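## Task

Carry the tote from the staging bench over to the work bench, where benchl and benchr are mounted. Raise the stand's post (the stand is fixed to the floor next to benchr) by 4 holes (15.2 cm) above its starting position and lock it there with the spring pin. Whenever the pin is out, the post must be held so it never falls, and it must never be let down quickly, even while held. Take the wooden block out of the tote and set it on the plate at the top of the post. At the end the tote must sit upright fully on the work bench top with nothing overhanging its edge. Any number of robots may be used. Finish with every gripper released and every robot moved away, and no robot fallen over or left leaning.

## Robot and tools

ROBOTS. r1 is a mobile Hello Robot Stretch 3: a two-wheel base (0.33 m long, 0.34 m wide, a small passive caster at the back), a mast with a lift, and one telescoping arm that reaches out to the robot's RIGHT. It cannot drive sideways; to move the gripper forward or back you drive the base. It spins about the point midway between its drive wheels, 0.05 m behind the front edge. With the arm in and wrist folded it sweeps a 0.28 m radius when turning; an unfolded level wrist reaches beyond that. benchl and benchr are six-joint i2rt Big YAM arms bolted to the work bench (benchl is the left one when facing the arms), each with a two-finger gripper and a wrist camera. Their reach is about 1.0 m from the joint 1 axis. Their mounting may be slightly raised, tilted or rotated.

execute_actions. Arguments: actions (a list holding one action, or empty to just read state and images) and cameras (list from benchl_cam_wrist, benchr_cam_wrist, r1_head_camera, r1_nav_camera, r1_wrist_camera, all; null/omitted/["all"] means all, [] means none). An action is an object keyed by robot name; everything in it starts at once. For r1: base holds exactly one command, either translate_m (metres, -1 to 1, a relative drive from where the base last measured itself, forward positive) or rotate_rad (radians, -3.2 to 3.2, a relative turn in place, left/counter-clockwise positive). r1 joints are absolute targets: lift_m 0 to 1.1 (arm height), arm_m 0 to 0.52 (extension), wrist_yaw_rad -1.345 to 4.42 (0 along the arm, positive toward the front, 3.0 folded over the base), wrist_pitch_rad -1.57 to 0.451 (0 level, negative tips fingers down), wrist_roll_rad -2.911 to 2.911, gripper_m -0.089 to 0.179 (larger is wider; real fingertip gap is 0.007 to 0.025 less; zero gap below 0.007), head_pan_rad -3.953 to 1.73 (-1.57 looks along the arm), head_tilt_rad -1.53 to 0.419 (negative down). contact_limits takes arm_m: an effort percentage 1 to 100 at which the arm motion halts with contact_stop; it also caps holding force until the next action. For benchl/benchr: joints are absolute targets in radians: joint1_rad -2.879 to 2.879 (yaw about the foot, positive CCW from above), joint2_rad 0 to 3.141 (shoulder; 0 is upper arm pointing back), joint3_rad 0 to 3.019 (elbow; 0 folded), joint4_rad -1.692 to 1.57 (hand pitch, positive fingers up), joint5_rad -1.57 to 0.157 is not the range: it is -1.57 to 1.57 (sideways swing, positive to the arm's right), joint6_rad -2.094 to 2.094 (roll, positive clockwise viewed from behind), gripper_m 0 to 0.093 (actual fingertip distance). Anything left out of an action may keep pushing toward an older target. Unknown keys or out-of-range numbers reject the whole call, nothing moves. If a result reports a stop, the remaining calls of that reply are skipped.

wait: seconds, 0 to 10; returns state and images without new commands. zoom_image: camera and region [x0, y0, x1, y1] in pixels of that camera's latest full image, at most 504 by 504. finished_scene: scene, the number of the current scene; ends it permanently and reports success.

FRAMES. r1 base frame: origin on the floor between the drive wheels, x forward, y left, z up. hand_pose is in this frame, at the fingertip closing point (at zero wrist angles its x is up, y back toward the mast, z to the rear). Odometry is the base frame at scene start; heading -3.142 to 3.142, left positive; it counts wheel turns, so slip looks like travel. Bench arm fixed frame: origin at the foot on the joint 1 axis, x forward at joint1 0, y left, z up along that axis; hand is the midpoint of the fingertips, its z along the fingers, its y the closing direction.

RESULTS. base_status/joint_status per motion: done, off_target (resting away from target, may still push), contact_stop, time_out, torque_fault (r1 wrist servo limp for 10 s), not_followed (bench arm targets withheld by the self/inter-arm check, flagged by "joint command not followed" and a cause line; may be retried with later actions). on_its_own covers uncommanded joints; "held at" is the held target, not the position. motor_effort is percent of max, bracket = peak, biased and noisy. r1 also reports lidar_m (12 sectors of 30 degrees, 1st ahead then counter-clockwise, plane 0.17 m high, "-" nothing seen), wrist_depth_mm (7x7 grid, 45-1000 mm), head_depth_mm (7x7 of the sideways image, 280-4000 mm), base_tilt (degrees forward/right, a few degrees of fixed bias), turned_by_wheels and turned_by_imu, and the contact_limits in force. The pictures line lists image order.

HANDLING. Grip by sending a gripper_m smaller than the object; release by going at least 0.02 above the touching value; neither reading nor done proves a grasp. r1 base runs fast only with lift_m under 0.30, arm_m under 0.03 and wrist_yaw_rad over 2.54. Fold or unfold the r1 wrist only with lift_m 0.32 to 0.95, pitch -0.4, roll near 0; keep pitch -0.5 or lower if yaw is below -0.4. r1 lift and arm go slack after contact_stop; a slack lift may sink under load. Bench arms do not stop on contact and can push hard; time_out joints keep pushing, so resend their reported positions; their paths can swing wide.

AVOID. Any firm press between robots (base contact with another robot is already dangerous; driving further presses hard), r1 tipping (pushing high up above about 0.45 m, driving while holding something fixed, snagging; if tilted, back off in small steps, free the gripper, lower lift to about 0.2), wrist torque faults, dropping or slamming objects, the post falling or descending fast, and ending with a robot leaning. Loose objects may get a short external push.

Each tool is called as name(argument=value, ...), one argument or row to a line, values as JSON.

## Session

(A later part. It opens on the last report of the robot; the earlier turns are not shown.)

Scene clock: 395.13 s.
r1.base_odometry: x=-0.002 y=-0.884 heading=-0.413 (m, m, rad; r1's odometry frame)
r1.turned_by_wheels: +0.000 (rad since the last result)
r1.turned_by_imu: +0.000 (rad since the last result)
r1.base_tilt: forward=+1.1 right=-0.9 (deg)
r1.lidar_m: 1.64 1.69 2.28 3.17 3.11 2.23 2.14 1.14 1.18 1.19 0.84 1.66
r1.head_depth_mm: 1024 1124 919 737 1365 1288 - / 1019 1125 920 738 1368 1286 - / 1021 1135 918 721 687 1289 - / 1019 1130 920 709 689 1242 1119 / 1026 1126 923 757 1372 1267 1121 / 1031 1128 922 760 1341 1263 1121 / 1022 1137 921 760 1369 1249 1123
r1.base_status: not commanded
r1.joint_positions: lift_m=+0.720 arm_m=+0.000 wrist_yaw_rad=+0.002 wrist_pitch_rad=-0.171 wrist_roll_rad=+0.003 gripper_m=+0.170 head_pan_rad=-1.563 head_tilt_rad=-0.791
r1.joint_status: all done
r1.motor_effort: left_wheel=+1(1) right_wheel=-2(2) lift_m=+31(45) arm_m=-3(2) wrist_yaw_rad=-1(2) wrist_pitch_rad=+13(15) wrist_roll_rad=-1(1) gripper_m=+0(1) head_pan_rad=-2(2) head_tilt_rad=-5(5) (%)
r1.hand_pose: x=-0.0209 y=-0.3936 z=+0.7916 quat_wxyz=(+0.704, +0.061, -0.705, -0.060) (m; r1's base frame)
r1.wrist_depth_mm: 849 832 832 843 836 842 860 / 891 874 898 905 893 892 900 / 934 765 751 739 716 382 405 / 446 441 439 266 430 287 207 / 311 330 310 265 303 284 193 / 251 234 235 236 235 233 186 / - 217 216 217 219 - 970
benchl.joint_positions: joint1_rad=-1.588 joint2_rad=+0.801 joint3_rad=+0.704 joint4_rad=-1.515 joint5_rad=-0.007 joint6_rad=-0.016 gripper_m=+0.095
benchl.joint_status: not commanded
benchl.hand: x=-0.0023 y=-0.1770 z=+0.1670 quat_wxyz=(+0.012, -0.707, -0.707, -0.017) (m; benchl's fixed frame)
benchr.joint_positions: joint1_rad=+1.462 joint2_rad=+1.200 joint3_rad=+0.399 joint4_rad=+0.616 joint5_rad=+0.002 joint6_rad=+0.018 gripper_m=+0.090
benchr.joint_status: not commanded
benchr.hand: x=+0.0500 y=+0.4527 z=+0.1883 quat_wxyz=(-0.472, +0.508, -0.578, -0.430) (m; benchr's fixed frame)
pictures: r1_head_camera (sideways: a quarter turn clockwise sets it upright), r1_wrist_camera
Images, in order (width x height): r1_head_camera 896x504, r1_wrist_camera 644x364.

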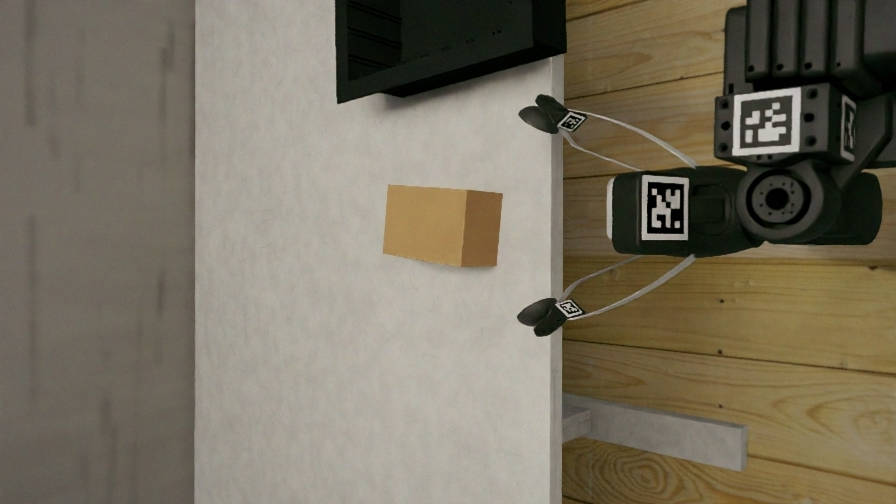

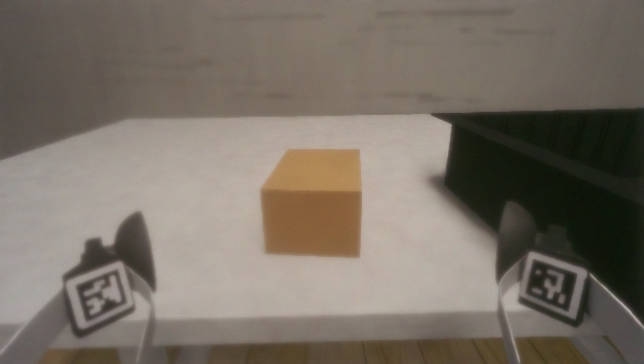

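execute_actions(
  actions=[
    {"r1":{"joints":{"arm_m":0.14,"lift_m":0.712}}},
  ],
  cameras=[],
)

execute_actions(
  actions=[
    {"r1":{"joints":{"gripper_m":0.02}}},
  ],
  cameras=["r1_wrist_camera"],
)

execute_actions(
  actions=[
    {"r1":{"joints":{"lift_m":1.09,"arm_m":0.0}}},
  ],
  cameras=[],
)

execute_actions(
  actions=[
    {"r1":{"base":{"rotate_rad":1.385}}},
  ],
  cameras=[],
)

execute_actions(
  actions=[
    {"r1":{"base":{"translate_m":1.0}}},
  ],
  cameras=[],
)

execute_actions(
  actions=[
    {"r1":{"base":{"translate_m":1.0}}},
  ],
  cameras=[],
)

execute_actions(
  actions=[
    {"r1":{"base":{"translate_m":0.43}}},
  ],
  cameras=[],
)

execute_actions(
  actions=[
    {"r1":{"base":{"rotate_rad":1.77},"joints":{"head_tilt_rad":-0.4}}},
  ],
  cameras=["r1_head_camera","r1_wrist_camera"],
)

Scene clock: 406.97 s.
r1.base_odometry: x=-0.002 y=-0.884 heading=-0.413 (m, m, rad; r1's odometry frame)
r1.turned_by_wheels: +0.000 (rad since the last result)
r1.turned_by_imu: -0.001 (rad since the last result)
r1.base_tilt: forward=+1.2 right=-1.0 (deg)
r1.lidar_m: 1.64 1.69 2.27 3.15 3.11 2.24 2.14 1.14 1.18 1.19 0.84 1.66
r1.head_depth_mm: 1021 1122 920 738 643 - - / 1022 1131 926 740 - 1240 1122 / 1024 1127 923 739 - 1232 1117 / 1021 1125 921 712 1365 1258 1120 / 1026 1131 920 756 1368 1268 1122 / 1023 1132 920 760 1341 1271 1117 / 1025 1131 922 759 1363 1249 1117
r1.base_status: not commanded
r1.joint_positions: lift_m=+0.712 arm_m=+0.140 wrist_yaw_rad=+0.001 wrist_pitch_rad=-0.171 wrist_roll_rad=+0.003 gripper_m=+0.170 head_pan_rad=-1.563 head_tilt_rad=-0.791
r1.joint_status: all done
r1.motor_effort: left_wheel=+1(1) right_wheel=-2(2) lift_m=+31(34) arm_m=+2(5) wrist_yaw_rad=-1(1) wrist_pitch_rad=+13(13) wrist_roll_rad=-1(1) gripper_m=+0(1) head_pan_rad=-2(2) head_tilt_rad=-5(5) (%)
r1.hand_pose: x=-0.0212 y=-0.5331 z=+0.7837 quat_wxyz=(+0.704, +0.061, -0.705, -0.060) (m; r1's base frame)
r1.wrist_depth_mm: 699 710 720 719 732 736 725 / 762 752 768 751 763 767 777 / 768 738 718 680 686 583 263 / 423 415 411 407 399 345 188 / 297 312 273 171 271 270 183 / 237 221 134 132 213 220 173 / 179 184 124 119 169 180 174
benchl.joint_positions: joint1_rad=-1.588 joint2_rad=+0.801 joint3_rad=+0.704 joint4_rad=-1.515 joint5_rad=-0.007 joint6_rad=-0.016 gripper_m=+0.095
benchl.joint_status: not commanded
benchl.hand: x=-0.0023 y=-0.1770 z=+0.1670 quat_wxyz=(+0.012, -0.707, -0.707, -0.017) (m; benchl's fixed frame)
benchr.joint_positions: joint1_rad=+1.462 joint2_rad=+1.200 joint3_rad=+0.399 joint4_rad=+0.616 joint5_rad=+0.002 joint6_rad=+0.018 gripper_m=+0.090
benchr.joint_status: not commanded
benchr.hand: x=+0.0500 y=+0.4527 z=+0.1883 quat_wxyz=(-0.472, +0.508, -0.578, -0.430) (m; benchr's fixed frame)
pictures: none
No camera images: the call's "cameras" was empty. Leave "cameras" out to get every camera's image.

Scene clock: 408.97 s.
r1.base_odometry: x=-0.002 y=-0.884 heading=-0.413 (m, m, rad; r1's odometry frame)
r1.turned_by_wheels: +0.000 (rad since the last result)
r1.turned_by_imu: +0.000 (rad since the last result)
r1.base_tilt: forward=+1.4 right=-0.7 (deg)
r1.lidar_m: 1.63 1.69 2.27 3.16 3.13 2.23 2.14 1.14 1.18 1.19 0.84 1.66
r1.head_depth_mm: 1024 1120 922 738 644 - - / 1018 1127 922 740 - 1247 1121 / 1025 1131 921 721 - 1244 1115 / 1027 1130 922 723 1367 1264 1124 / 1026 1130 920 761 1360 1269 1118 / 1022 1132 921 760 1352 1258 1123 / 1026 1136 920 760 1376 1249 1124
r1.base_status: not commanded
r1.joint_positions: lift_m=+0.712 arm_m=+0.140 wrist_yaw_rad=+0.002 wrist_pitch_rad=-0.169 wrist_roll_rad=+0.003 gripper_m=+0.021 head_pan_rad=-1.563 head_tilt_rad=-0.791
r1.joint_status: all done
r1.motor_effort: left_wheel=+2(2) right_wheel=-2(3) lift_m=+31(31) arm_m=+2(2) wrist_yaw_rad=-1(1) wrist_pitch_rad=+12(13) wrist_roll_rad=-1(2) gripper_m=-24(94) head_pan_rad=-2(3) head_tilt_rad=-6(6) (%)
r1.hand_pose: x=-0.0211 y=-0.5332 z=+0.7840 quat_wxyz=(+0.704, +0.061, -0.705, -0.060) (m; r1's base frame)
r1.wrist_depth_mm: 715 713 707 712 718 721 730 / 746 765 772 759 771 764 761 / 780 731 721 695 685 691 265 / 422 417 417 408 405 343 190 / 297 295 282 172 176 259 188 / 227 230 134 133 133 221 188 / 186 184 125 119 119 181 174
benchl.joint_positions: joint1_rad=-1.588 joint2_rad=+0.801 joint3_rad=+0.704 joint4_rad=-1.515 joint5_rad=-0.007 joint6_rad=-0.016 gripper_m=+0.095
benchl.joint_status: not commanded
benchl.hand: x=-0.0023 y=-0.1770 z=+0.1670 quat_wxyz=(+0.012, -0.707, -0.707, -0.017) (m; benchl's fixed frame)
benchr.joint_positions: joint1_rad=+1.462 joint2_rad=+1.200 joint3_rad=+0.399 joint4_rad=+0.616 joint5_rad=+0.002 joint6_rad=+0.018 gripper_m=+0.090
benchr.joint_status: not commanded
benchr.hand: x=+0.0500 y=+0.4527 z=+0.1883 quat_wxyz=(-0.472, +0.508, -0.578, -0.430) (m; benchr's fixed frame)
pictures: r1_wrist_camera
Images, in order (width x height): r1_wrist_camera 644x364.

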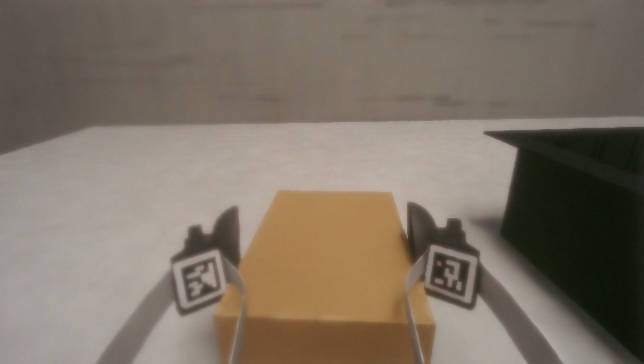

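Scene clock: 413.23 s.
r1.base_odometry: x=-0.002 y=-0.884 heading=-0.413 (m, m, rad; r1's odometry frame)
r1.turned_by_wheels: +0.000 (rad since the last result)
r1.turned_by_imu: -0.001 (rad since the last result)
r1.base_tilt: forward=+1.2 right=-1.0 (deg)
r1.lidar_m: 1.64 1.69 2.28 3.15 3.12 2.23 2.14 1.14 1.18 1.20 0.84 1.65
r1.head_depth_mm: - - - - 1366 1270 1112 / - - - - 1403 1269 1123 / - - - - 1387 1270 1120 / 988 315 894 760 1369 1269 1119 / 1030 1131 924 757 1377 1262 1119 / 1024 1134 919 759 1343 1263 1123 / 1023 1129 920 759 1372 1256 1123
r1.base_status: not commanded
r1.joint_positions: lift_m=+1.090 arm_m=+0.000 wrist_yaw_rad=+0.001 wrist_pitch_rad=-0.185 wrist_roll_rad=+0.003 gripper_m=+0.033 head_pan_rad=-1.563 head_tilt_rad=-0.791
r1.joint_status: all done
r1.on_its_own: gripper_m is held at +0.032, not at your +0.020, by its stall guard, which is not easing now
r1.motor_effort: left_wheel=+1(2) right_wheel=-2(2) lift_m=+51(52) arm_m=-2(1) wrist_yaw_rad=-1(1) wrist_pitch_rad=+22(22) wrist_roll_rad=-1(1) gripper_m=-19(24) head_pan_rad=-2(2) head_tilt_rad=-6(5) (%)
r1.hand_pose: x=-0.0211 y=-0.3927 z=+1.1574 quat_wxyz=(+0.703, +0.066, -0.705, -0.065) (m; r1's base frame)
r1.wrist_depth_mm: 830 839 850 828 830 852 858 / 873 872 881 862 897 903 884 / 921 924 930 941 922 970 939 / 993 - - - - - - / - - - 179 185 990 973 / - 827 133 132 131 756 747 / - 652 123 118 118 541 533
benchl.joint_positions: joint1_rad=-1.588 joint2_rad=+0.801 joint3_rad=+0.704 joint4_rad=-1.515 joint5_rad=-0.007 joint6_rad=-0.016 gripper_m=+0.095
benchl.joint_status: not commanded
benchl.hand: x=-0.0023 y=-0.1770 z=+0.1670 quat_wxyz=(+0.012, -0.707, -0.707, -0.017) (m; benchl's fixed frame)
benchr.joint_positions: joint1_rad=+1.462 joint2_rad=+1.200 joint3_rad=+0.399 joint4_rad=+0.616 joint5_rad=+0.002 joint6_rad=+0.018 gripper_m=+0.090
benchr.joint_status: not commanded
benchr.hand: x=+0.0500 y=+0.4527 z=+0.1883 quat_wxyz=(-0.472, +0.508, -0.578, -0.430) (m; benchr's fixed frame)
pictures: none
No camera images: the call's "cameras" was empty. Leave "cameras" out to get every camera's image.

Scene clock: 416.40 s.
r1.base_odometry: x=-0.002 y=-0.884 heading=+0.971 (m, m, rad; r1's odometry frame)
r1.turned_by_wheels: +1.385 (rad since the last result)
r1.turned_by_imu: +1.376 (rad since the last result)
r1.base_tilt: forward=+1.2 right=-1.1 (deg)
r1.lidar_m: 3.16 3.37 2.40 2.14 2.14 1.15 1.19 0.83 1.43 1.64 1.64 1.97
r1.head_depth_mm: - - - - 1460 1269 1119 / - - - - 1419 1268 1117 / - - - - 1441 1263 1123 / 1384 315 1915 1714 1460 1267 1117 / 1396 1636 1880 1713 1454 1263 1118 / 1382 1592 1847 1695 1452 1267 1120 / 1361 1568 1807 1700 1452 1261 1116
r1.base_status: done
r1.joint_positions: lift_m=+1.090 arm_m=+0.000 wrist_yaw_rad=+0.001 wrist_pitch_rad=-0.185 wrist_roll_rad=+0.003 gripper_m=+0.033 head_pan_rad=-1.563 head_tilt_rad=-0.791
r1.joint_status: not commanded
r1.on_its_own: gripper_m is held at +0.032, not at your +0.020, by its stall guard, which is not easing now
r1.motor_effort: left_wheel=-2(5) right_wheel=+2(7) lift_m=+51(51) arm_m=-2(2) wrist_yaw_rad=-1(1) wrist_pitch_rad=+22(22) wrist_roll_rad=-1(1) gripper_m=-19(20) head_pan_rad=-2(2) head_tilt_rad=-5(4) (%)
r1.hand_pose: x=-0.0212 y=-0.3927 z=+1.1574 quat_wxyz=(+0.703, +0.066, -0.705, -0.065) (m; r1's base frame)
r1.wrist_depth_mm: - - - - - - - / - - - - - - - / - - - - - - - / - - - - - - - / - - - 180 186 - - / - - 133 133 131 - - / - - 123 119 118 - -
benchl.joint_positions: joint1_rad=-1.588 joint2_rad=+0.801 joint3_rad=+0.704 joint4_rad=-1.515 joint5_rad=-0.007 joint6_rad=-0.016 gripper_m=+0.095
benchl.joint_status: not commanded
benchl.hand: x=-0.0023 y=-0.1770 z=+0.1670 quat_wxyz=(+0.012, -0.707, -0.707, -0.017) (m; benchl's fixed frame)
benchr.joint_positions: joint1_rad=+1.462 joint2_rad=+1.200 joint3_rad=+0.399 joint4_rad=+0.616 joint5_rad=+0.002 joint6_rad=+0.018 gripper_m=+0.090
benchr.joint_status: not commanded
benchr.hand: x=+0.0500 y=+0.4527 z=+0.1883 quat_wxyz=(-0.472, +0.508, -0.578, -0.430) (m; benchr's fixed frame)
pictures: none
No camera images: the call's "cameras" was empty. Leave "cameras" out to get every camera's image.

Scene clock: 428.10 s.
r1.base_odometry: x=+0.562 y=-0.059 heading=+0.971 (m, m, rad; r1's odometry frame)
r1.turned_by_wheels: +0.000 (rad since the last result)
r1.turned_by_imu: +0.006 (rad since the last result)
r1.base_tilt: forward=+1.3 right=-1.0 (deg)
r1.lidar_m: 2.17 2.18 2.62 2.34 2.35 2.05 2.18 1.76 1.60 1.43 1.44 1.73
r1.head_depth_mm: - - - - 1447 1262 1118 / - - - - 1423 1257 1120 / - - - - 1446 1263 1114 / 1202 315 1717 1693 1455 1262 1121 / 1230 1443 1662 1700 1451 1268 1126 / 1214 1386 1622 1710 1450 1260 1114 / 1195 1365 1596 1704 1447 1268 1114
r1.base_status: done
r1.joint_positions: lift_m=+1.090 arm_m=+0.000 wrist_yaw_rad=+0.001 wrist_pitch_rad=-0.185 wrist_roll_rad=+0.003 gripper_m=+0.033 head_pan_rad=-1.563 head_tilt_rad=-0.791
r1.joint_status: not commanded
r1.on_its_own: gripper_m is held at +0.032, not at your +0.020, by its stall guard, which is not easing now
r1.motor_effort: left_wheel=-2(3) right_wheel=+1(5) lift_m=+51(52) arm_m=-3(3) wrist_yaw_rad=-1(0) wrist_pitch_rad=+22(22) wrist_roll_rad=-1(1) gripper_m=-20(21) head_pan_rad=-3(3) head_tilt_rad=-5(5) (%)
r1.hand_pose: x=-0.0212 y=-0.3927 z=+1.1574 quat_wxyz=(+0.703, +0.066, -0.705, -0.065) (m; r1's base frame)
r1.wrist_depth_mm: 926 996 - - - - - / - - - - - - - / - - - - - - - / - - - - - - - / - - - 181 185 - - / - - 133 132 131 - - / - - 123 119 118 - -
benchl.joint_positions: joint1_rad=-1.588 joint2_rad=+0.801 joint3_rad=+0.704 joint4_rad=-1.515 joint5_rad=-0.007 joint6_rad=-0.016 gripper_m=+0.095
benchl.joint_status: not commanded
benchl.hand: x=-0.0023 y=-0.1770 z=+0.1670 quat_wxyz=(+0.012, -0.707, -0.707, -0.017) (m; benchl's fixed frame)
benchr.joint_positions: joint1_rad=+1.462 joint2_rad=+1.200 joint3_rad=+0.399 joint4_rad=+0.616 joint5_rad=+0.002 joint6_rad=+0.018 gripper_m=+0.090
benchr.joint_status: not commanded
benchr.hand: x=+0.0500 y=+0.4527 z=+0.1883 quat_wxyz=(-0.472, +0.508, -0.578, -0.430) (m; benchr's fixed frame)
pictures: none
No camera images: the call's "cameras" was empty. Leave "cameras" out to get every camera's image.

Scene clock: 439.80 s.
r1.base_odometry: x=+1.127 y=+0.767 heading=+0.971 (m, m, rad; r1's odometry frame)
r1.turned_by_wheels: +0.000 (rad since the last result)
r1.turned_by_imu: +0.006 (rad since the last result)
r1.base_tilt: forward=+1.4 right=-1.0 (deg)
r1.lidar_m: 1.21 1.21 1.94 2.54 2.55 3.10 2.74 2.22 1.38 1.24 1.25 1.51
r1.head_depth_mm: - - - - 1448 1268 1120 / - - - - 1428 1266 1120 / - - - - 1430 1270 1115 / 1035 315 1476 1653 1454 1260 1117 / 1056 1247 1443 1637 1458 1268 1117 / 1051 1201 1391 1620 1459 1269 1113 / 1028 1179 1374 1600 1455 1265 1118
r1.base_status: done
r1.joint_positions: lift_m=+1.090 arm_m=+0.000 wrist_yaw_rad=+0.001 wrist_pitch_rad=-0.185 wrist_roll_rad=+0.003 gripper_m=+0.033 head_pan_rad=-1.563 head_tilt_rad=-0.791
r1.joint_status: not commanded
r1.on_its_own: gripper_m is held at +0.032, not at your +0.020, by its stall guard, which is not easing now
r1.motor_effort: left_wheel=-2(2) right_wheel=+2(7) lift_m=+50(52) arm_m=-3(3) wrist_yaw_rad=-1(1) wrist_pitch_rad=+22(22) wrist_roll_rad=-1(1) gripper_m=-20(20) head_pan_rad=-3(2) head_tilt_rad=-6(5) (%)
r1.hand_pose: x=-0.0212 y=-0.3927 z=+1.1574 quat_wxyz=(+0.703, +0.066, -0.705, -0.065) (m; r1's base frame)
r1.wrist_depth_mm: 798 841 864 901 943 - - / 837 871 908 940 - - - / 869 899 972 - - - - / 929 953 - - - - - / 994 - - 180 186 - - / - - 133 133 131 - - / - - 123 118 118 - -
benchl.joint_positions: joint1_rad=-1.588 joint2_rad=+0.801 joint3_rad=+0.704 joint4_rad=-1.515 joint5_rad=-0.007 joint6_rad=-0.016 gripper_m=+0.095
benchl.joint_status: not commanded
benchl.hand: x=-0.0023 y=-0.1770 z=+0.1670 quat_wxyz=(+0.012, -0.707, -0.707, -0.017) (m; benchl's fixed frame)
benchr.joint_positions: joint1_rad=+1.462 joint2_rad=+1.200 joint3_rad=+0.399 joint4_rad=+0.616 joint5_rad=+0.002 joint6_rad=+0.018 gripper_m=+0.090
benchr.joint_status: not commanded
benchr.hand: x=+0.0500 y=+0.4527 z=+0.1883 quat_wxyz=(-0.472, +0.508, -0.578, -0.430) (m; benchr's fixed frame)
pictures: none
No camera images: the call's "cameras" was empty. Leave "cameras" out to get every camera's image.

Scene clock: 445.80 s.
r1.base_odometry: x=+1.369 y=+1.122 heading=+0.971 (m, m, rad; r1's odometry frame)
r1.turned_by_wheels: +0.000 (rad since the last result)
r1.turned_by_imu: +0.002 (rad since the last result)
r1.base_tilt: forward=+1.1 right=-0.9 (deg)
r1.lidar_m: 0.79 0.84 1.43 1.79 2.62 3.19 3.18 2.07 1.29 1.16 1.17 1.31
r1.head_depth_mm: - - - - 1460 1262 1120 / - - - - 1418 1271 1116 / - - - - 1441 1267 1115 / 970 315 1381 1605 1452 1267 1115 / 988 1153 1342 1595 1458 1258 1122 / 978 1120 1319 1583 1457 1265 1124 / 967 1108 1281 1536 1453 1263 1117
r1.base_status: done
r1.joint_positions: lift_m=+1.090 arm_m=+0.000 wrist_yaw_rad=+0.001 wrist_pitch_rad=-0.185 wrist_roll_rad=+0.003 gripper_m=+0.033 head_pan_rad=-1.563 head_tilt_rad=-0.791
r1.joint_status: not commanded
r1.on_its_own: gripper_m is held at +0.032, not at your +0.020, by its stall guard, which is not easing now
r1.motor_effort: left_wheel=-2(3) right_wheel=+2(7) lift_m=+51(51) arm_m=-2(2) wrist_yaw_rad=+0(0) wrist_pitch_rad=+22(22) wrist_roll_rad=-1(1) gripper_m=-19(20) head_pan_rad=-3(2) head_tilt_rad=-5(5) (%)
r1.hand_pose: x=-0.0212 y=-0.3927 z=+1.1574 quat_wxyz=(+0.703, +0.066, -0.705, -0.065) (m; r1's base frame)
r1.wrist_depth_mm: 731 761 786 845 866 932 971 / 761 799 843 863 928 983 - / 815 850 881 923 979 - - / 843 896 955 979 - - - / 903 937 969 180 185 - - / 949 - 133 133 131 - - / - - 122 119 118 - -
benchl.joint_positions: joint1_rad=-1.588 joint2_rad=+0.801 joint3_rad=+0.704 joint4_rad=-1.515 joint5_rad=-0.007 joint6_rad=-0.016 gripper_m=+0.095
benchl.joint_status: not commanded
benchl.hand: x=-0.0023 y=-0.1770 z=+0.1670 quat_wxyz=(+0.012, -0.707, -0.707, -0.017) (m; benchl's fixed frame)
benchr.joint_positions: joint1_rad=+1.462 joint2_rad=+1.200 joint3_rad=+0.399 joint4_rad=+0.616 joint5_rad=+0.002 joint6_rad=+0.018 gripper_m=+0.090
benchr.joint_status: not commanded
benchr.hand: x=+0.0500 y=+0.4527 z=+0.1883 quat_wxyz=(-0.472, +0.508, -0.578, -0.430) (m; benchr's fixed frame)
pictures: none
No camera images: the call's "cameras" was empty. Leave "cameras" out to get every camera's image.

Scene clock: 449.53 s.
r1.base_odometry: x=+1.369 y=+1.122 heading=+2.741 (m, m, rad; r1's odometry frame)
r1.turned_by_wheels: +1.770 (rad since the last result)
r1.turned_by_imu: +1.759 (rad since the last result)
r1.base_tilt: forward=+1.3 right=-0.9 (deg)
r1.lidar_m: 2.61 2.72 3.45 3.18 1.62 1.20 1.16 1.21 1.22 0.79 0.84 1.71
r1.head_depth_mm: 950 1012 - - - - - / 951 1017 - - - - - / 959 1029 - - - - - / 962 1044 1109 342 1377 1481 1280 / 970 1047 1134 1253 1382 1522 1327 / 976 1054 1143 1233 1346 1529 1328 / 983 1061 1130 1180 943 781 1173
r1.base_status: done
r1.joint_positions: lift_m=+1.090 arm_m=+0.000 wrist_yaw_rad=+0.001 wrist_pitch_rad=-0.185 wrist_roll_rad=+0.003 gripper_m=+0.033 head_pan_rad=-1.563 head_tilt_rad=-0.409
r1.joint_status: all done
r1.on_its_own: gripper_m is held at +0.032, not at your +0.020, by its stall guard, which is not easing now
r1.motor_effort: left_wheel=-2(5) right_wheel=+2(7) lift_m=+51(51) arm_m=-3(3) wrist_yaw_rad=-1(1) wrist_pitch_rad=+22(22) wrist_roll_rad=-1(1) gripper_m=-20(20) head_pan_rad=-3(2) head_tilt_rad=+5(34) (%)
r1.hand_pose: x=-0.0212 y=-0.3927 z=+1.1574 quat_wxyz=(+0.703, +0.066, -0.705, -0.065) (m; r1's base frame)
r1.wrist_depth_mm: 828 835 845 818 822 823 816 / 910 907 898 880 864 875 860 / 651 947 933 948 933 922 892 / 767 655 - 578 978 966 976 / 792 - - 180 185 - - / 755 793 134 132 131 - - / 646 652 122 119 118 - -
benchl.joint_positions: joint1_rad=-1.588 joint2_rad=+0.801 joint3_rad=+0.704 joint4_rad=-1.515 joint5_rad=-0.007 joint6_rad=-0.016 gripper_m=+0.095
benchl.joint_status: not commanded
benchl.hand: x=-0.0023 y=-0.1770 z=+0.1670 quat_wxyz=(+0.012, -0.707, -0.707, -0.017) (m; benchl's fixed frame)
benchr.joint_positions: joint1_rad=+1.462 joint2_rad=+1.200 joint3_rad=+0.399 joint4_rad=+0.616 joint5_rad=+0.002 joint6_rad=+0.018 gripper_m=+0.090
benchr.joint_status: not commanded
benchr.hand: x=+0.0500 y=+0.4527 z=+0.1883 quat_wxyz=(-0.472, +0.508, -0.578, -0.430) (m; benchr's fixed frame)
pictures: r1_head_camera (sideways: a quarter turn clockwise sets it upright), r1_wrist_camera
Images, in order (width x height): r1_head_camera 896x504, r1_wrist_camera 644x364.

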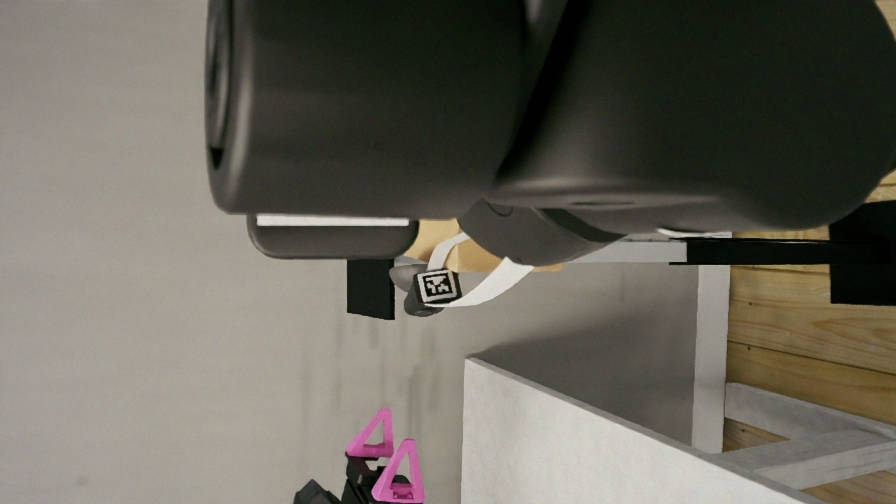

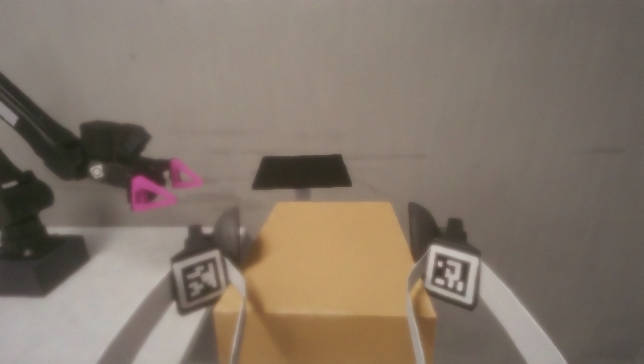

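execute_actions(
  actions=[
    {"r1":{"base":{"translate_m":0.035},"joints":{"arm_m":0.41}}},
  ],
  cameras=[],
)

execute_actions(
  actions=[
    {"r1":{"joints":{"lift_m":1.04}}},
  ],
  cameras=["benchr_cam_wrist","r1_wrist_camera"],
)

Scene clock: 459.13 s.
r1.base_odometry: x=+1.337 y=+1.136 heading=+2.741 (m, m, rad; r1's odometry frame)
r1.turned_by_wheels: +0.000 (rad since the last result)
r1.turned_by_imu: -0.001 (rad since the last result)
r1.base_tilt: forward=+1.2 right=-0.9 (deg)
r1.lidar_m: 2.58 2.69 3.44 3.61 1.66 1.23 1.20 1.25 1.21 0.79 0.82 1.71
r1.head_depth_mm: 954 - 1117 1215 1339 1474 1334 / 961 - 1144 1227 1363 1483 1332 / 963 - 823 1237 1367 1486 1327 / 967 1042 826 1231 1334 1481 1254 / 971 1046 1142 1249 1391 1522 1325 / 975 1054 1134 1222 1022 1500 1294 / 980 1060 1124 1212 939 731 1060
r1.base_status: done
r1.joint_positions: lift_m=+1.090 arm_m=+0.410 wrist_yaw_rad=+0.000 wrist_pitch_rad=-0.185 wrist_roll_rad=+0.003 gripper_m=+0.033 head_pan_rad=-1.563 head_tilt_rad=-0.409
r1.joint_status: all done
r1.on_its_own: gripper_m is held at +0.032, not at your +0.020, by its stall guard, which is not easing now
r1.motor_effort: left_wheel=-2(4) right_wheel=+2(5) lift_m=+51(51) arm_m=+3(3) wrist_yaw_rad=-1(0) wrist_pitch_rad=+22(22) wrist_roll_rad=-1(1) gripper_m=-20(20) head_pan_rad=-2(2) head_tilt_rad=+5(5) (%)
r1.hand_pose: x=-0.0214 y=-0.8021 z=+1.1574 quat_wxyz=(+0.703, +0.066, -0.705, -0.066) (m; r1's base frame)
r1.wrist_depth_mm: 472 464 470 458 456 454 455 / 502 502 495 488 486 482 476 / 526 523 528 521 511 512 503 / 568 563 551 542 554 540 541 / 606 596 576 179 185 579 576 / 635 652 133 132 131 620 622 / 599 644 123 119 118 684 655
benchl.joint_positions: joint1_rad=-1.588 joint2_rad=+0.801 joint3_rad=+0.704 joint4_rad=-1.515 joint5_rad=-0.007 joint6_rad=-0.016 gripper_m=+0.095
benchl.joint_status: not commanded
benchl.hand: x=-0.0023 y=-0.1770 z=+0.1670 quat_wxyz=(+0.012, -0.707, -0.707, -0.017) (m; benchl's fixed frame)
benchr.joint_positions: joint1_rad=+1.462 joint2_rad=+1.200 joint3_rad=+0.399 joint4_rad=+0.616 joint5_rad=+0.002 joint6_rad=+0.018 gripper_m=+0.090
benchr.joint_status: not commanded
benchr.hand: x=+0.0500 y=+0.4527 z=+0.1883 quat_wxyz=(-0.472, +0.508, -0.578, -0.430) (m; benchr's fixed frame)
pictures: none
No camera images: the call's "cameras" was empty. Leave "cameras" out to get every camera's image.

Scene clock: 460.43 s.
r1.base_odometry: x=+1.337 y=+1.136 heading=+2.741 (m, m, rad; r1's odometry frame)
r1.turned_by_wheels: +0.000 (rad since the last result)
r1.turned_by_imu: +0.000 (rad since the last result)
r1.base_tilt: forward=+1.2 right=-0.9 (deg)
r1.lidar_m: 2.58 2.69 3.45 3.20 1.66 1.24 1.20 1.25 1.22 0.79 0.82 1.71
r1.head_depth_mm: 953 1016 1155 1216 1353 1504 1336 / 954 1016 1142 1231 1356 1480 1335 / 963 1026 - 1234 1359 1501 1331 / 967 1044 1099 1233 1335 1493 1253 / 971 1048 1144 1244 1377 1522 1335 / 972 1056 1144 1223 1022 1498 1304 / 977 1061 1131 1218 940 733 1057
r1.base_status: not commanded
r1.joint_positions: lift_m=+1.040 arm_m=+0.410 wrist_yaw_rad=+0.000 wrist_pitch_rad=-0.175 wrist_roll_rad=+0.003 gripper_m=+0.033 head_pan_rad=-1.563 head_tilt_rad=-0.409
r1.joint_status: all done
r1.on_its_own: gripper_m is held at +0.032, not at your +0.020, by its stall guard, which is not easing now
r1.motor_effort: left_wheel=-1(2) right_wheel=+1(2) lift_m=+30(43) arm_m=+2(2) wrist_yaw_rad=-1(0) wrist_pitch_rad=+15(22) wrist_roll_rad=-1(1) gripper_m=-20(20) head_pan_rad=-3(2) head_tilt_rad=+5(5) (%)
r1.hand_pose: x=-0.0214 y=-0.8028 z=+1.1107 quat_wxyz=(+0.704, +0.062, -0.705, -0.062) (m; r1's base frame)
r1.wrist_depth_mm: 476 467 464 462 462 453 457 / 499 490 494 486 484 486 480 / 529 525 527 525 510 510 507 / 565 559 559 534 546 544 535 / 597 592 573 171 176 581 576 / 308 647 133 133 132 617 621 / 591 586 125 119 120 655 665
benchl.joint_positions: joint1_rad=-1.588 joint2_rad=+0.801 joint3_rad=+0.704 joint4_rad=-1.515 joint5_rad=-0.007 joint6_rad=-0.016 gripper_m=+0.095
benchl.joint_status: not commanded
benchl.hand: x=-0.0023 y=-0.1770 z=+0.1670 quat_wxyz=(+0.012, -0.707, -0.707, -0.017) (m; benchl's fixed frame)
benchr.joint_positions: joint1_rad=+1.462 joint2_rad=+1.200 joint3_rad=+0.399 joint4_rad=+0.616 joint5_rad=+0.002 joint6_rad=+0.018 gripper_m=+0.090
benchr.joint_status: not commanded
benchr.hand: x=+0.0500 y=+0.4527 z=+0.1883 quat_wxyz=(-0.472, +0.508, -0.578, -0.430) (m; benchr's fixed frame)
pictures: benchr_cam_wrist, r1_wrist_camera
Images, in order (width x height): benchr_cam_wrist 616x616, r1_wrist_camera 644x364.

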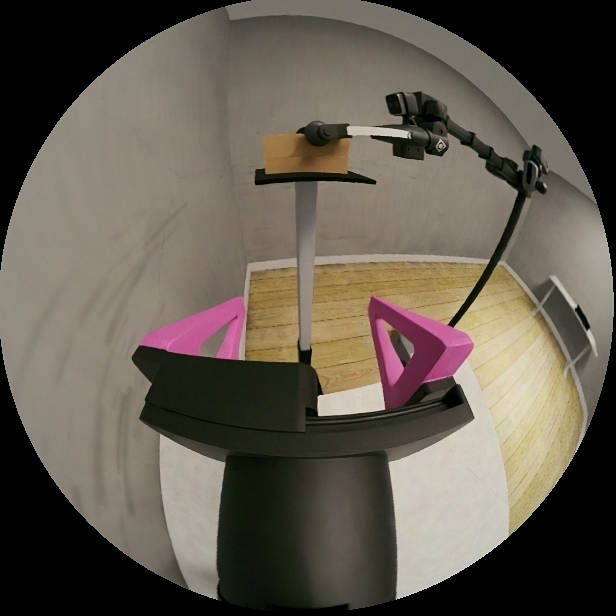

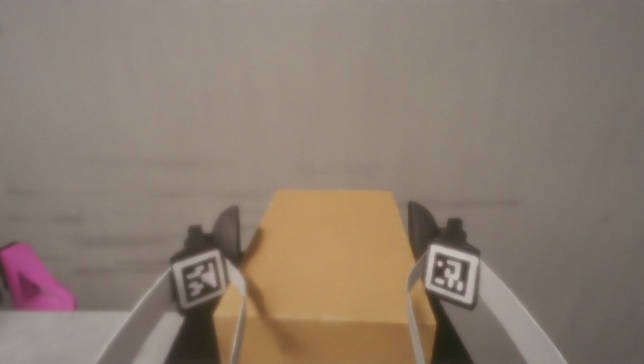

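execute_actions(
  actions=[
    {"r1":{"joints":{"gripper_m":0.14}}},
  ],
  cameras=[],
)

execute_actions(
  actions=[
    {"r1":{"joints":{"arm_m":0.0}}},
  ],
  cameras=["r1_wrist_camera"],
)

execute_actions(
  actions=[
    {"r1":{"base":{"rotate_rad":1.22},"joints":{"lift_m":0.7,"wrist_pitch_rad":-0.4,"gripper_m":0.0}}},
  ],
  cameras=[],
)

execute_actions(
  actions=[
    {"r1":{"base":{"translate_m":0.46},"joints":{"wrist_yaw_rad":3.0,"lift_m":0.28}}},
  ],
  cameras=[],
)

execute_actions(
  actions=[
    {"r1":{"base":{"translate_m":1.0}}},
  ],
  cameras=[],
)

execute_actions(
  actions=[
    {"r1":{"base":{"translate_m":1.0}}},
  ],
  cameras=[],
)

execute_actions(
  actions=[
    {"r1":{"base":{"rotate_rad":1.92},"joints":{"head_tilt_rad":-0.8,"lift_m":0.94}}},
  ],
  cameras=[],
)

execute_actions(
  actions=[
    {"r1":{"joints":{"wrist_yaw_rad":0}}},
  ],
  cameras=[],
)

execute_actions(
  actions=[
    {"r1":{"joints":{"wrist_pitch_rad":-1.1,"lift_m":1.0,"arm_m":0.33}}},
  ],
  cameras=["r1_nav_camera","r1_wrist_camera"],
)

Scene clock: 472.70 s.
r1.base_odometry: x=+1.337 y=+1.136 heading=+2.741 (m, m, rad; r1's odometry frame)
r1.turned_by_wheels: +0.000 (rad since the last result)
r1.turned_by_imu: -0.001 (rad since the last result)
r1.base_tilt: forward=+1.3 right=-1.0 (deg)
r1.lidar_m: 2.58 2.69 3.43 3.20 1.67 1.24 1.20 1.25 1.22 0.79 0.82 1.71
r1.head_depth_mm: 951 1018 1159 1219 1336 1482 1334 / 957 1015 1140 1230 1353 1484 1328 / 959 1022 - 1236 1358 1502 1333 / 963 1037 1092 1223 1335 1486 1257 / 972 1046 1147 1251 1379 1525 1337 / 975 1061 1136 1224 1024 1511 1297 / 978 1056 1125 1225 942 731 1059
r1.base_status: not commanded
r1.joint_positions: lift_m=+1.040 arm_m=+0.410 wrist_yaw_rad=+0.000 wrist_pitch_rad=-0.172 wrist_roll_rad=+0.003 gripper_m=+0.140 head_pan_rad=-1.563 head_tilt_rad=-0.409
r1.joint_status: all done
r1.motor_effort: left_wheel=-2(2) right_wheel=+2(2) lift_m=+30(30) arm_m=+2(3) wrist_yaw_rad=-1(1) wrist_pitch_rad=+13(15) wrist_roll_rad=-1(1) gripper_m=+0(83) head_pan_rad=-2(2) head_tilt_rad=+5(4) (%)
r1.hand_pose: x=-0.0215 y=-0.8030 z=+1.1115 quat_wxyz=(+0.704, +0.061, -0.705, -0.061) (m; r1's base frame)
r1.wrist_depth_mm: 479 469 465 462 459 457 458 / 499 494 492 489 483 484 478 / 538 528 523 517 511 512 502 / 561 563 562 533 541 532 542 / 598 587 587 173 575 564 574 / 311 - 148 134 146 - 603 / 585 583 128 123 123 664 648
benchl.joint_positions: joint1_rad=-1.588 joint2_rad=+0.801 joint3_rad=+0.704 joint4_rad=-1.515 joint5_rad=-0.007 joint6_rad=-0.016 gripper_m=+0.095
benchl.joint_status: not commanded
benchl.hand: x=-0.0023 y=-0.1770 z=+0.1670 quat_wxyz=(+0.012, -0.707, -0.707, -0.017) (m; benchl's fixed frame)
benchr.joint_positions: joint1_rad=+1.462 joint2_rad=+1.200 joint3_rad=+0.399 joint4_rad=+0.616 joint5_rad=+0.002 joint6_rad=+0.018 gripper_m=+0.090
benchr.joint_status: not commanded
benchr.hand: x=+0.0500 y=+0.4527 z=+0.1883 quat_wxyz=(-0.472, +0.508, -0.578, -0.430) (m; benchr's fixed frame)
pictures: none
No camera images: the call's "cameras" was empty. Leave "cameras" out to get every camera's image.

Scene clock: 476.90 s.
r1.base_odometry: x=+1.337 y=+1.136 heading=+2.741 (m, m, rad; r1's odometry frame)
r1.turned_by_wheels: +0.000 (rad since the last result)
r1.turned_by_imu: -0.001 (rad since the last result)
r1.base_tilt: forward=+1.3 right=-1.1 (deg)
r1.lidar_m: 2.58 2.70 3.46 3.61 1.67 1.24 1.20 1.25 1.21 0.79 0.82 1.71
r1.head_depth_mm: 955 1031 1120 1206 - - - / 955 1031 1127 1192 - - - / 960 1043 1091 - - - - / 965 1048 1097 1229 1371 1506 1289 / 972 1053 1136 1240 1384 1518 1326 / 976 1056 1137 1227 1022 1506 1289 / 979 1065 1131 1222 940 732 1061
r1.base_status: not commanded
r1.joint_positions: lift_m=+1.040 arm_m=+0.000 wrist_yaw_rad=+0.000 wrist_pitch_rad=-0.171 wrist_roll_rad=+0.003 gripper_m=+0.140 head_pan_rad=-1.563 head_tilt_rad=-0.408
r1.joint_status: all done
r1.motor_effort: left_wheel=-2(2) right_wheel=+2(2) lift_m=+30(31) arm_m=-2(4) wrist_yaw_rad=-1(0) wrist_pitch_rad=+13(13) wrist_roll_rad=-1(1) gripper_m=+1(0) head_pan_rad=-3(2) head_tilt_rad=+5(5) (%)
r1.hand_pose: x=-0.0215 y=-0.3937 z=+1.1117 quat_wxyz=(+0.704, +0.061, -0.705, -0.061) (m; r1's base frame)
r1.wrist_depth_mm: 833 844 832 811 804 818 823 / 877 879 885 868 865 861 864 / 655 647 944 557 903 921 909 / 730 978 986 989 984 975 923 / 744 - - - - - - / 724 - - - - - - / 597 600 - - - - -
benchl.joint_positions: joint1_rad=-1.588 joint2_rad=+0.801 joint3_rad=+0.704 joint4_rad=-1.515 joint5_rad=-0.007 joint6_rad=-0.016 gripper_m=+0.095
benchl.joint_status: not commanded
benchl.hand: x=-0.0023 y=-0.1770 z=+0.1670 quat_wxyz=(+0.012, -0.707, -0.707, -0.017) (m; benchl's fixed frame)
benchr.joint_positions: joint1_rad=+1.462 joint2_rad=+1.200 joint3_rad=+0.399 joint4_rad=+0.616 joint5_rad=+0.002 joint6_rad=+0.018 gripper_m=+0.090
benchr.joint_status: not commanded
benchr.hand: x=+0.0500 y=+0.4527 z=+0.1883 quat_wxyz=(-0.472, +0.508, -0.578, -0.430) (m; benchr's fixed frame)
pictures: r1_wrist_camera
Images, in order (width x height): r1_wrist_camera 644x364.

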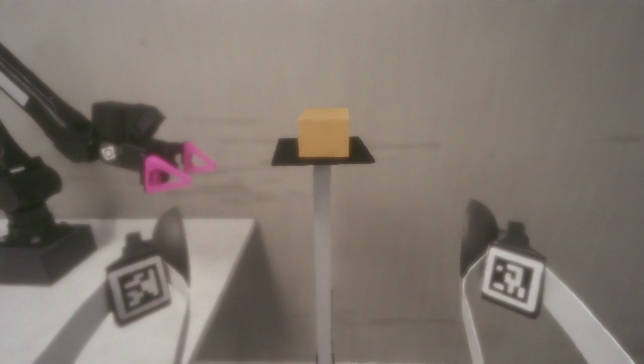

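Scene clock: 480.83 s.
r1.base_odometry: x=+1.337 y=+1.136 heading=-2.322 (m, m, rad; r1's odometry frame)
r1.turned_by_wheels: +1.220 (rad since the last result)
r1.turned_by_imu: +1.212 (rad since the last result)
r1.base_tilt: forward=+1.2 right=-0.9 (deg)
r1.lidar_m: 3.43 2.70 1.44 1.20 1.20 1.34 1.18 0.79 0.83 1.76 2.58 2.89
r1.head_depth_mm: 1744 1734 1531 1338 944 784 1327 / 2071 2172 2107 1333 982 1585 1324 / 2325 2495 2622 1324 1998 1615 1334 / 2223 2429 2571 2506 2091 1627 1329 / 2201 2328 2537 2698 2102 1627 1328 / 2105 2256 2472 2598 2089 1617 1329 / 2065 2209 2400 2573 2080 1628 1330
r1.base_status: done
r1.joint_positions: lift_m=+0.700 arm_m=+0.000 wrist_yaw_rad=+0.000 wrist_pitch_rad=-0.412 wrist_roll_rad=+0.003 gripper_m=+0.000 head_pan_rad=-1.563 head_tilt_rad=-0.408
r1.joint_status: all done
r1.motor_effort: left_wheel=-2(5) right_wheel=+1(7) lift_m=+30(32) arm_m=-2(3) wrist_yaw_rad=+0(0) wrist_pitch_rad=+8(15) wrist_roll_rad=-1(1) gripper_m=-2(82) head_pan_rad=-3(2) head_tilt_rad=+5(5) (%)
r1.hand_pose: x=-0.0215 y=-0.3703 z=+0.7142 quat_wxyz=(+0.691, +0.145, -0.693, -0.145) (m; r1's base frame)
r1.wrist_depth_mm: - - - - 607 592 569 / - - - - - 375 340 / - - - - - - 276 / - - - - - - - / - - - - - - - / - - - 944 995 991 965 / 861 858 830 845 858 854 821
benchl.joint_positions: joint1_rad=-1.588 joint2_rad=+0.801 joint3_rad=+0.704 joint4_rad=-1.515 joint5_rad=-0.007 joint6_rad=-0.016 gripper_m=+0.095
benchl.joint_status: not commanded
benchl.hand: x=-0.0023 y=-0.1770 z=+0.1670 quat_wxyz=(+0.012, -0.707, -0.707, -0.017) (m; benchl's fixed frame)
benchr.joint_positions: joint1_rad=+1.462 joint2_rad=+1.200 joint3_rad=+0.399 joint4_rad=+0.616 joint5_rad=+0.002 joint6_rad=+0.018 gripper_m=+0.090
benchr.joint_status: not commanded
benchr.hand: x=+0.0500 y=+0.4527 z=+0.1883 quat_wxyz=(-0.472, +0.508, -0.578, -0.430) (m; benchr's fixed frame)
pictures: none
No camera images: the call's "cameras" was empty. Leave "cameras" out to get every camera's image.

Scene clock: 485.97 s.
r1.base_odometry: x=+1.023 y=+0.800 heading=-2.322 (m, m, rad; r1's odometry frame)
r1.turned_by_wheels: +0.000 (rad since the last result)
r1.turned_by_imu: +0.003 (rad since the last result)
r1.base_tilt: forward=+1.1 right=-1.0 (deg)
r1.lidar_m: 2.96 2.73 1.62 1.35 1.35 1.51 1.24 1.20 1.82 2.44 2.43 2.72
r1.head_depth_mm: 2277 2469 2513 1884 1999 1625 1333 / 2234 2429 2609 2788 2074 1633 1342 / 2167 2339 2568 2720 2103 1630 1334 / 2131 2285 2477 2655 2080 1630 1332 / 2054 2223 2385 2607 2082 1624 1333 / 1984 2150 2303 2483 2057 1621 1335 / 1933 2083 2242 2441 2094 1623 1330
r1.base_status: done
r1.joint_positions: lift_m=+0.280 arm_m=+0.000 wrist_yaw_rad=+2.999 wrist_pitch_rad=-0.413 wrist_roll_rad=+0.003 gripper_m=+0.000 head_pan_rad=-1.563 head_tilt_rad=-0.408
r1.joint_status: all done
r1.motor_effort: left_wheel=-2(6) right_wheel=+1(7) lift_m=+31(32) arm_m=-2(2) wrist_yaw_rad=+0(0) wrist_pitch_rad=+8(8) wrist_roll_rad=-1(1) gripper_m=-2(2) head_pan_rad=-2(2) head_tilt_rad=+5(5) (%)
r1.hand_pose: x=+0.0108 y=+0.0775 z=+0.2941 quat_wxyz=(+0.195, +0.701, +0.095, +0.679) (m; r1's base frame)
r1.wrist_depth_mm: - - - - - - - / - - - - - - - / 932 913 924 903 914 890 914 / 719 718 715 708 722 689 696 / 592 585 588 - 578 572 571 / 499 507 - - 479 476 479 / 437 - - - 422 422 414
benchl.joint_positions: joint1_rad=-1.588 joint2_rad=+0.801 joint3_rad=+0.704 joint4_rad=-1.515 joint5_rad=-0.007 joint6_rad=-0.016 gripper_m=+0.095
benchl.joint_status: not commanded
benchl.hand: x=-0.0023 y=-0.1770 z=+0.1670 quat_wxyz=(+0.012, -0.707, -0.707, -0.017) (m; benchl's fixed frame)
benchr.joint_positions: joint1_rad=+1.462 joint2_rad=+1.200 joint3_rad=+0.399 joint4_rad=+0.616 joint5_rad=+0.002 joint6_rad=+0.018 gripper_m=+0.090
benchr.joint_status: not commanded
benchr.hand: x=+0.0500 y=+0.4527 z=+0.1883 quat_wxyz=(-0.472, +0.508, -0.578, -0.430) (m; benchr's fixed frame)
pictures: none
No camera images: the call's "cameras" was empty. Leave "cameras" out to get every camera's image.

Scene clock: 491.13 s.
r1.base_odometry: x=+0.340 y=+0.069 heading=-2.322 (m, m, rad; r1's odometry frame)
r1.turned_by_wheels: +0.000 (rad since the last result)
r1.turned_by_imu: +0.008 (rad since the last result)
r1.base_tilt: forward=+1.3 right=-1.1 (deg)
r1.lidar_m: 1.95 1.81 1.98 1.67 1.66 1.88 2.15 2.16 2.43 2.13 2.12 2.39
r1.head_depth_mm: 1972 2176 2366 2589 2080 1631 1344 / 1941 2104 2293 2479 2083 1629 1325 / 1873 2010 2201 2412 2085 1626 1334 / 1814 1982 2171 2352 2089 1621 1327 / 1774 1929 2071 2288 2087 1617 1330 / 1730 1856 2009 2195 2085 1620 1331 / 1684 1813 1966 2123 2077 1621 1326
r1.base_status: done
r1.joint_positions: lift_m=+0.280 arm_m=+0.000 wrist_yaw_rad=+2.999 wrist_pitch_rad=-0.413 wrist_roll_rad=+0.003 gripper_m=+0.000 head_pan_rad=-1.563 head_tilt_rad=-0.408
r1.joint_status: not commanded
r1.motor_effort: left_wheel=-2(6) right_wheel=+2(8) lift_m=+31(31) arm_m=-2(2) wrist_yaw_rad=+0(1) wrist_pitch_rad=+8(8) wrist_roll_rad=-1(1) gripper_m=-2(2) head_pan_rad=-3(3) head_tilt_rad=+6(5) (%)
r1.hand_pose: x=+0.0108 y=+0.0775 z=+0.2941 quat_wxyz=(+0.195, +0.701, +0.095, +0.679) (m; r1's base frame)
r1.wrist_depth_mm: - - - - - - - / - - - - - - - / 945 892 945 901 912 905 886 / 720 723 705 712 706 704 691 / 595 579 592 - 571 579 570 / 498 512 - - 483 485 477 / 435 - - - 420 421 418
benchl.joint_positions: joint1_rad=-1.588 joint2_rad=+0.801 joint3_rad=+0.704 joint4_rad=-1.515 joint5_rad=-0.007 joint6_rad=-0.016 gripper_m=+0.095
benchl.joint_status: not commanded
benchl.hand: x=-0.0023 y=-0.1770 z=+0.1670 quat_wxyz=(+0.012, -0.707, -0.707, -0.017) (m; benchl's fixed frame)
benchr.joint_positions: joint1_rad=+1.462 joint2_rad=+1.200 joint3_rad=+0.399 joint4_rad=+0.616 joint5_rad=+0.002 joint6_rad=+0.018 gripper_m=+0.090
benchr.joint_status: not commanded
benchr.hand: x=+0.0500 y=+0.4527 z=+0.1883 quat_wxyz=(-0.472, +0.508, -0.578, -0.430) (m; benchr's fixed frame)
pictures: none
No camera images: the call's "cameras" was empty. Leave "cameras" out to get every camera's image.

Scene clock: 496.30 s.
r1.base_odometry: x=-0.343 y=-0.661 heading=-2.322 (m, m, rad; r1's odometry frame)
r1.turned_by_wheels: +0.000 (rad since the last result)
r1.turned_by_imu: +0.008 (rad since the last result)
r1.base_tilt: forward=+1.3 right=-1.3 (deg)
r1.lidar_m: 0.98 1.24 1.05 1.97 1.96 2.22 3.15 3.55 2.15 1.82 1.81 0.96
r1.head_depth_mm: 1690 1835 2025 2238 2071 1622 1339 / 1640 1781 1955 2149 2085 1632 1330 / 1589 1750 1879 2071 2092 1639 1330 / 1551 1682 1839 2017 2079 1625 1332 / 1519 1640 1784 1923 2043 1630 1327 / 1489 1593 1726 1884 2007 1632 1336 / 1437 1543 1681 1816 1924 1628 1332
r1.base_status: done
r1.joint_positions: lift_m=+0.280 arm_m=+0.000 wrist_yaw_rad=+2.999 wrist_pitch_rad=-0.413 wrist_roll_rad=+0.003 gripper_m=+0.000 head_pan_rad=-1.563 head_tilt_rad=-0.408
r1.joint_status: not commanded
r1.motor_effort: left_wheel=-2(6) right_wheel=+2(9) lift_m=+31(31) arm_m=-2(2) wrist_yaw_rad=+1(0) wrist_pitch_rad=+8(8) wrist_roll_rad=-1(1) gripper_m=-2(2) head_pan_rad=-2(2) head_tilt_rad=+5(4) (%)
r1.hand_pose: x=+0.0108 y=+0.0775 z=+0.2941 quat_wxyz=(+0.194, +0.701, +0.095, +0.679) (m; r1's base frame)
r1.wrist_depth_mm: - - - - - - - / - - - - - - - / 948 906 908 927 907 908 886 / 725 716 721 722 707 691 704 / 592 576 586 - 571 566 573 / 490 506 - - 484 481 479 / 444 - - - 422 419 418
benchl.joint_positions: joint1_rad=-1.588 joint2_rad=+0.801 joint3_rad=+0.704 joint4_rad=-1.515 joint5_rad=-0.007 joint6_rad=-0.016 gripper_m=+0.095
benchl.joint_status: not commanded
benchl.hand: x=-0.0023 y=-0.1770 z=+0.1670 quat_wxyz=(+0.012, -0.707, -0.707, -0.017) (m; benchl's fixed frame)
benchr.joint_positions: joint1_rad=+1.462 joint2_rad=+1.200 joint3_rad=+0.399 joint4_rad=+0.616 joint5_rad=+0.002 joint6_rad=+0.018 gripper_m=+0.090
benchr.joint_status: not commanded
benchr.hand: x=+0.0500 y=+0.4527 z=+0.1883 quat_wxyz=(-0.472, +0.508, -0.578, -0.430) (m; benchr's fixed frame)
pictures: none
No camera images: the call's "cameras" was empty. Leave "cameras" out to get every camera's image.

Scene clock: 503.13 s.
r1.base_odometry: x=-0.343 y=-0.661 heading=-0.403 (m, m, rad; r1's odometry frame)
r1.turned_by_wheels: +1.920 (rad since the last result)
r1.turned_by_imu: +1.906 (rad since the last result)
r1.base_tilt: forward=+1.3 right=-0.9 (deg)
r1.lidar_m: 1.97 2.06 2.95 3.16 2.45 1.86 1.81 1.68 0.96 1.24 1.05 1.86
r1.head_depth_mm: 1041 1130 819 - - 1232 1113 / 1046 1133 828 776 - 1244 1125 / 1057 1146 833 776 - - - / 1067 1156 838 776 - 1245 - / 1079 1163 897 737 - 1235 1117 / 1080 1172 922 758 1479 1247 1116 / 1091 1180 926 760 1445 1266 1118
r1.base_status: done
r1.joint_positions: lift_m=+0.940 arm_m=+0.000 wrist_yaw_rad=+2.999 wrist_pitch_rad=-0.413 wrist_roll_rad=+0.003 gripper_m=+0.000 head_pan_rad=-1.563 head_tilt_rad=-0.790
r1.joint_status: all done
r1.motor_effort: left_wheel=-2(7) right_wheel=+2(9) lift_m=+49(50) arm_m=-2(2) wrist_yaw_rad=+0(0) wrist_pitch_rad=+8(8) wrist_roll_rad=-1(1) gripper_m=-2(2) head_pan_rad=-2(2) head_tilt_rad=-5(37) (%)
r1.hand_pose: x=+0.0108 y=+0.0775 z=+0.9535 quat_wxyz=(+0.195, +0.701, +0.095, +0.679) (m; r1's base frame)
r1.wrist_depth_mm: - - - - - - - / - - - - - - - / - - - - - - - / - - - - - - - / - - - - - - - / - - - - - - - / - - - - - - -
benchl.joint_positions: joint1_rad=-1.588 joint2_rad=+0.801 joint3_rad=+0.704 joint4_rad=-1.515 joint5_rad=-0.007 joint6_rad=-0.016 gripper_m=+0.095
benchl.joint_status: not commanded
benchl.hand: x=-0.0023 y=-0.1770 z=+0.1670 quat_wxyz=(+0.012, -0.707, -0.707, -0.017) (m; benchl's fixed frame)
benchr.joint_positions: joint1_rad=+1.462 joint2_rad=+1.200 joint3_rad=+0.399 joint4_rad=+0.616 joint5_rad=+0.002 joint6_rad=+0.018 gripper_m=+0.090
benchr.joint_status: not commanded
benchr.hand: x=+0.0500 y=+0.4527 z=+0.1883 quat_wxyz=(-0.472, +0.508, -0.578, -0.430) (m; benchr's fixed frame)
pictures: none
No camera images: the call's "cameras" was empty. Leave "cameras" out to get every camera's image.

Scene clock: 505.63 s.
r1.base_odometry: x=-0.343 y=-0.661 heading=-0.403 (m, m, rad; r1's odometry frame)
r1.turned_by_wheels: +0.000 (rad since the last result)
r1.turned_by_imu: +0.000 (rad since the last result)
r1.base_tilt: forward=+1.3 right=-0.9 (deg)
r1.lidar_m: 1.96 2.07 2.95 3.16 2.45 1.85 1.81 1.67 0.96 1.24 1.05 1.86
r1.head_depth_mm: 1044 1129 823 - - - 1087 / 1052 1132 829 774 - - 1097 / 1055 1140 834 - - - 1102 / 1066 1147 838 752 1409 1264 1115 / 1072 1172 898 693 1428 1268 1125 / 1085 1174 925 759 1451 1262 1122 / 1095 1177 922 759 1458 1266 1118
r1.base_status: not commanded
r1.joint_positions: lift_m=+0.940 arm_m=+0.000 wrist_yaw_rad=+0.002 wrist_pitch_rad=-0.413 wrist_roll_rad=+0.003 gripper_m=+0.000 head_pan_rad=-1.563 head_tilt_rad=-0.790
r1.joint_status: all done
r1.motor_effort: left_wheel=-1(2) right_wheel=+2(1) lift_m=+49(49) arm_m=-2(3) wrist_yaw_rad=-2(3) wrist_pitch_rad=+8(8) wrist_roll_rad=-1(1) gripper_m=-2(2) head_pan_rad=-3(2) head_tilt_rad=-6(5) (%)
r1.hand_pose: x=-0.0210 y=-0.3702 z=+0.9535 quat_wxyz=(+0.692, +0.146, -0.692, -0.145) (m; r1's base frame)
r1.wrist_depth_mm: 906 922 916 903 870 858 863 / - 981 953 944 937 911 921 / 805 791 796 783 778 772 770 / 623 620 530 520 514 502 597 / 504 494 457 - 488 452 483 / 426 419 329 296 410 370 324 / - - 382 357 351 345 364
benchl.joint_positions: joint1_rad=-1.588 joint2_rad=+0.801 joint3_rad=+0.704 joint4_rad=-1.515 joint5_rad=-0.007 joint6_rad=-0.016 gripper_m=+0.095
benchl.joint_status: not commanded
benchl.hand: x=-0.0023 y=-0.1770 z=+0.1670 quat_wxyz=(+0.012, -0.707, -0.707, -0.017) (m; benchl's fixed frame)
benchr.joint_positions: joint1_rad=+1.462 joint2_rad=+1.200 joint3_rad=+0.399 joint4_rad=+0.616 joint5_rad=+0.002 joint6_rad=+0.018 gripper_m=+0.090
benchr.joint_status: not commanded
benchr.hand: x=+0.0500 y=+0.4527 z=+0.1883 quat_wxyz=(-0.472, +0.508, -0.578, -0.430) (m; benchr's fixed frame)
pictures: none
No camera images: the call's "cameras" was empty. Leave "cameras" out to get every camera's image.

Scene clock: 509.27 s.
r1.base_odometry: x=-0.343 y=-0.661 heading=-0.403 (m, m, rad; r1's odometry frame)
r1.turned_by_wheels: +0.000 (rad since the last result)
r1.turned_by_imu: -0.001 (rad since the last result)
r1.base_tilt: forward=+1.2 right=-1.0 (deg)
r1.lidar_m: 1.96 2.07 2.95 3.15 2.45 1.85 1.81 1.67 0.96 1.24 1.06 1.85
r1.head_depth_mm: 1075 1130 820 755 1389 1258 1117 / - 1132 828 753 1416 1262 1120 / - - 830 755 1427 1274 1118 / 1062 1160 837 754 1421 1275 1119 / 1074 1158 893 694 1422 1268 1118 / 1082 1176 921 758 1453 1272 1119 / 1086 1172 923 757 1457 1267 1121
r1.base_status: not commanded
r1.joint_positions: lift_m=+1.000 arm_m=+0.330 wrist_yaw_rad=+0.000 wrist_pitch_rad=-1.102 wrist_roll_rad=+0.003 gripper_m=+0.000 head_pan_rad=-1.563 head_tilt_rad=-0.790
r1.joint_status: all done
r1.motor_effort: left_wheel=-2(2) right_wheel=+2(2) lift_m=+48(50) arm_m=+2(1) wrist_yaw_rad=+0(1) wrist_pitch_rad=+1(6) wrist_roll_rad=-1(1) gripper_m=-2(2) head_pan_rad=-2(2) head_tilt_rad=-5(6) (%)
r1.hand_pose: x=-0.0216 y=-0.5689 z=+0.8989 quat_wxyz=(+0.602, +0.370, -0.603, -0.371) (m; r1's base frame)
r1.wrist_depth_mm: 410 412 405 410 409 409 403 / 395 389 392 382 391 384 387 / 374 368 303 306 304 300 282 / 356 347 350 351 353 350 299 / 338 277 336 - 338 335 298 / 325 277 324 320 323 321 296 / 315 255 310 309 310 309 297
benchl.joint_positions: joint1_rad=-1.588 joint2_rad=+0.801 joint3_rad=+0.704 joint4_rad=-1.515 joint5_rad=-0.007 joint6_rad=-0.016 gripper_m=+0.095
benchl.joint_status: not commanded
benchl.hand: x=-0.0023 y=-0.1770 z=+0.1670 quat_wxyz=(+0.012, -0.707, -0.707, -0.017) (m; benchl's fixed frame)
benchr.joint_positions: joint1_rad=+1.462 joint2_rad=+1.200 joint3_rad=+0.399 joint4_rad=+0.616 joint5_rad=+0.002 joint6_rad=+0.018 gripper_m=+0.090
benchr.joint_status: not commanded
benchr.hand: x=+0.0500 y=+0.4527 z=+0.1883 quat_wxyz=(-0.472, +0.508, -0.578, -0.430) (m; benchr's fixed frame)
pictures: r1_nav_camera (sideways: a quarter turn counterclockwise sets it upright), r1_wrist_camera
Images, in order (width x height): r1_nav_camera 672x504, r1_wrist_camera 644x364.

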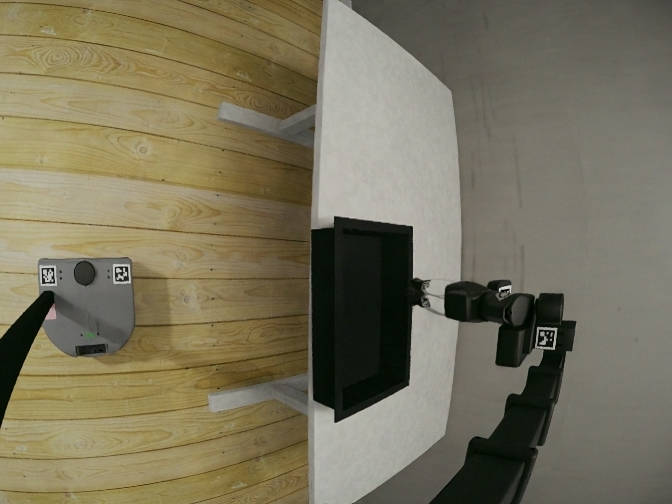

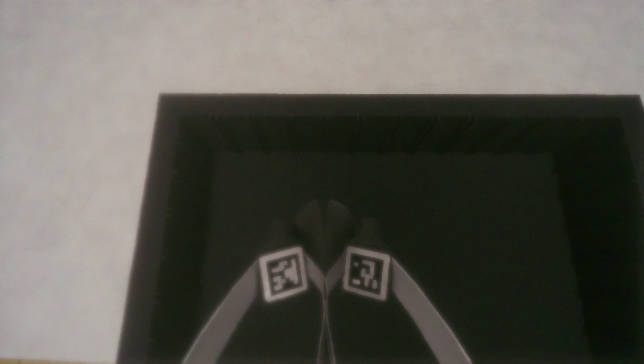

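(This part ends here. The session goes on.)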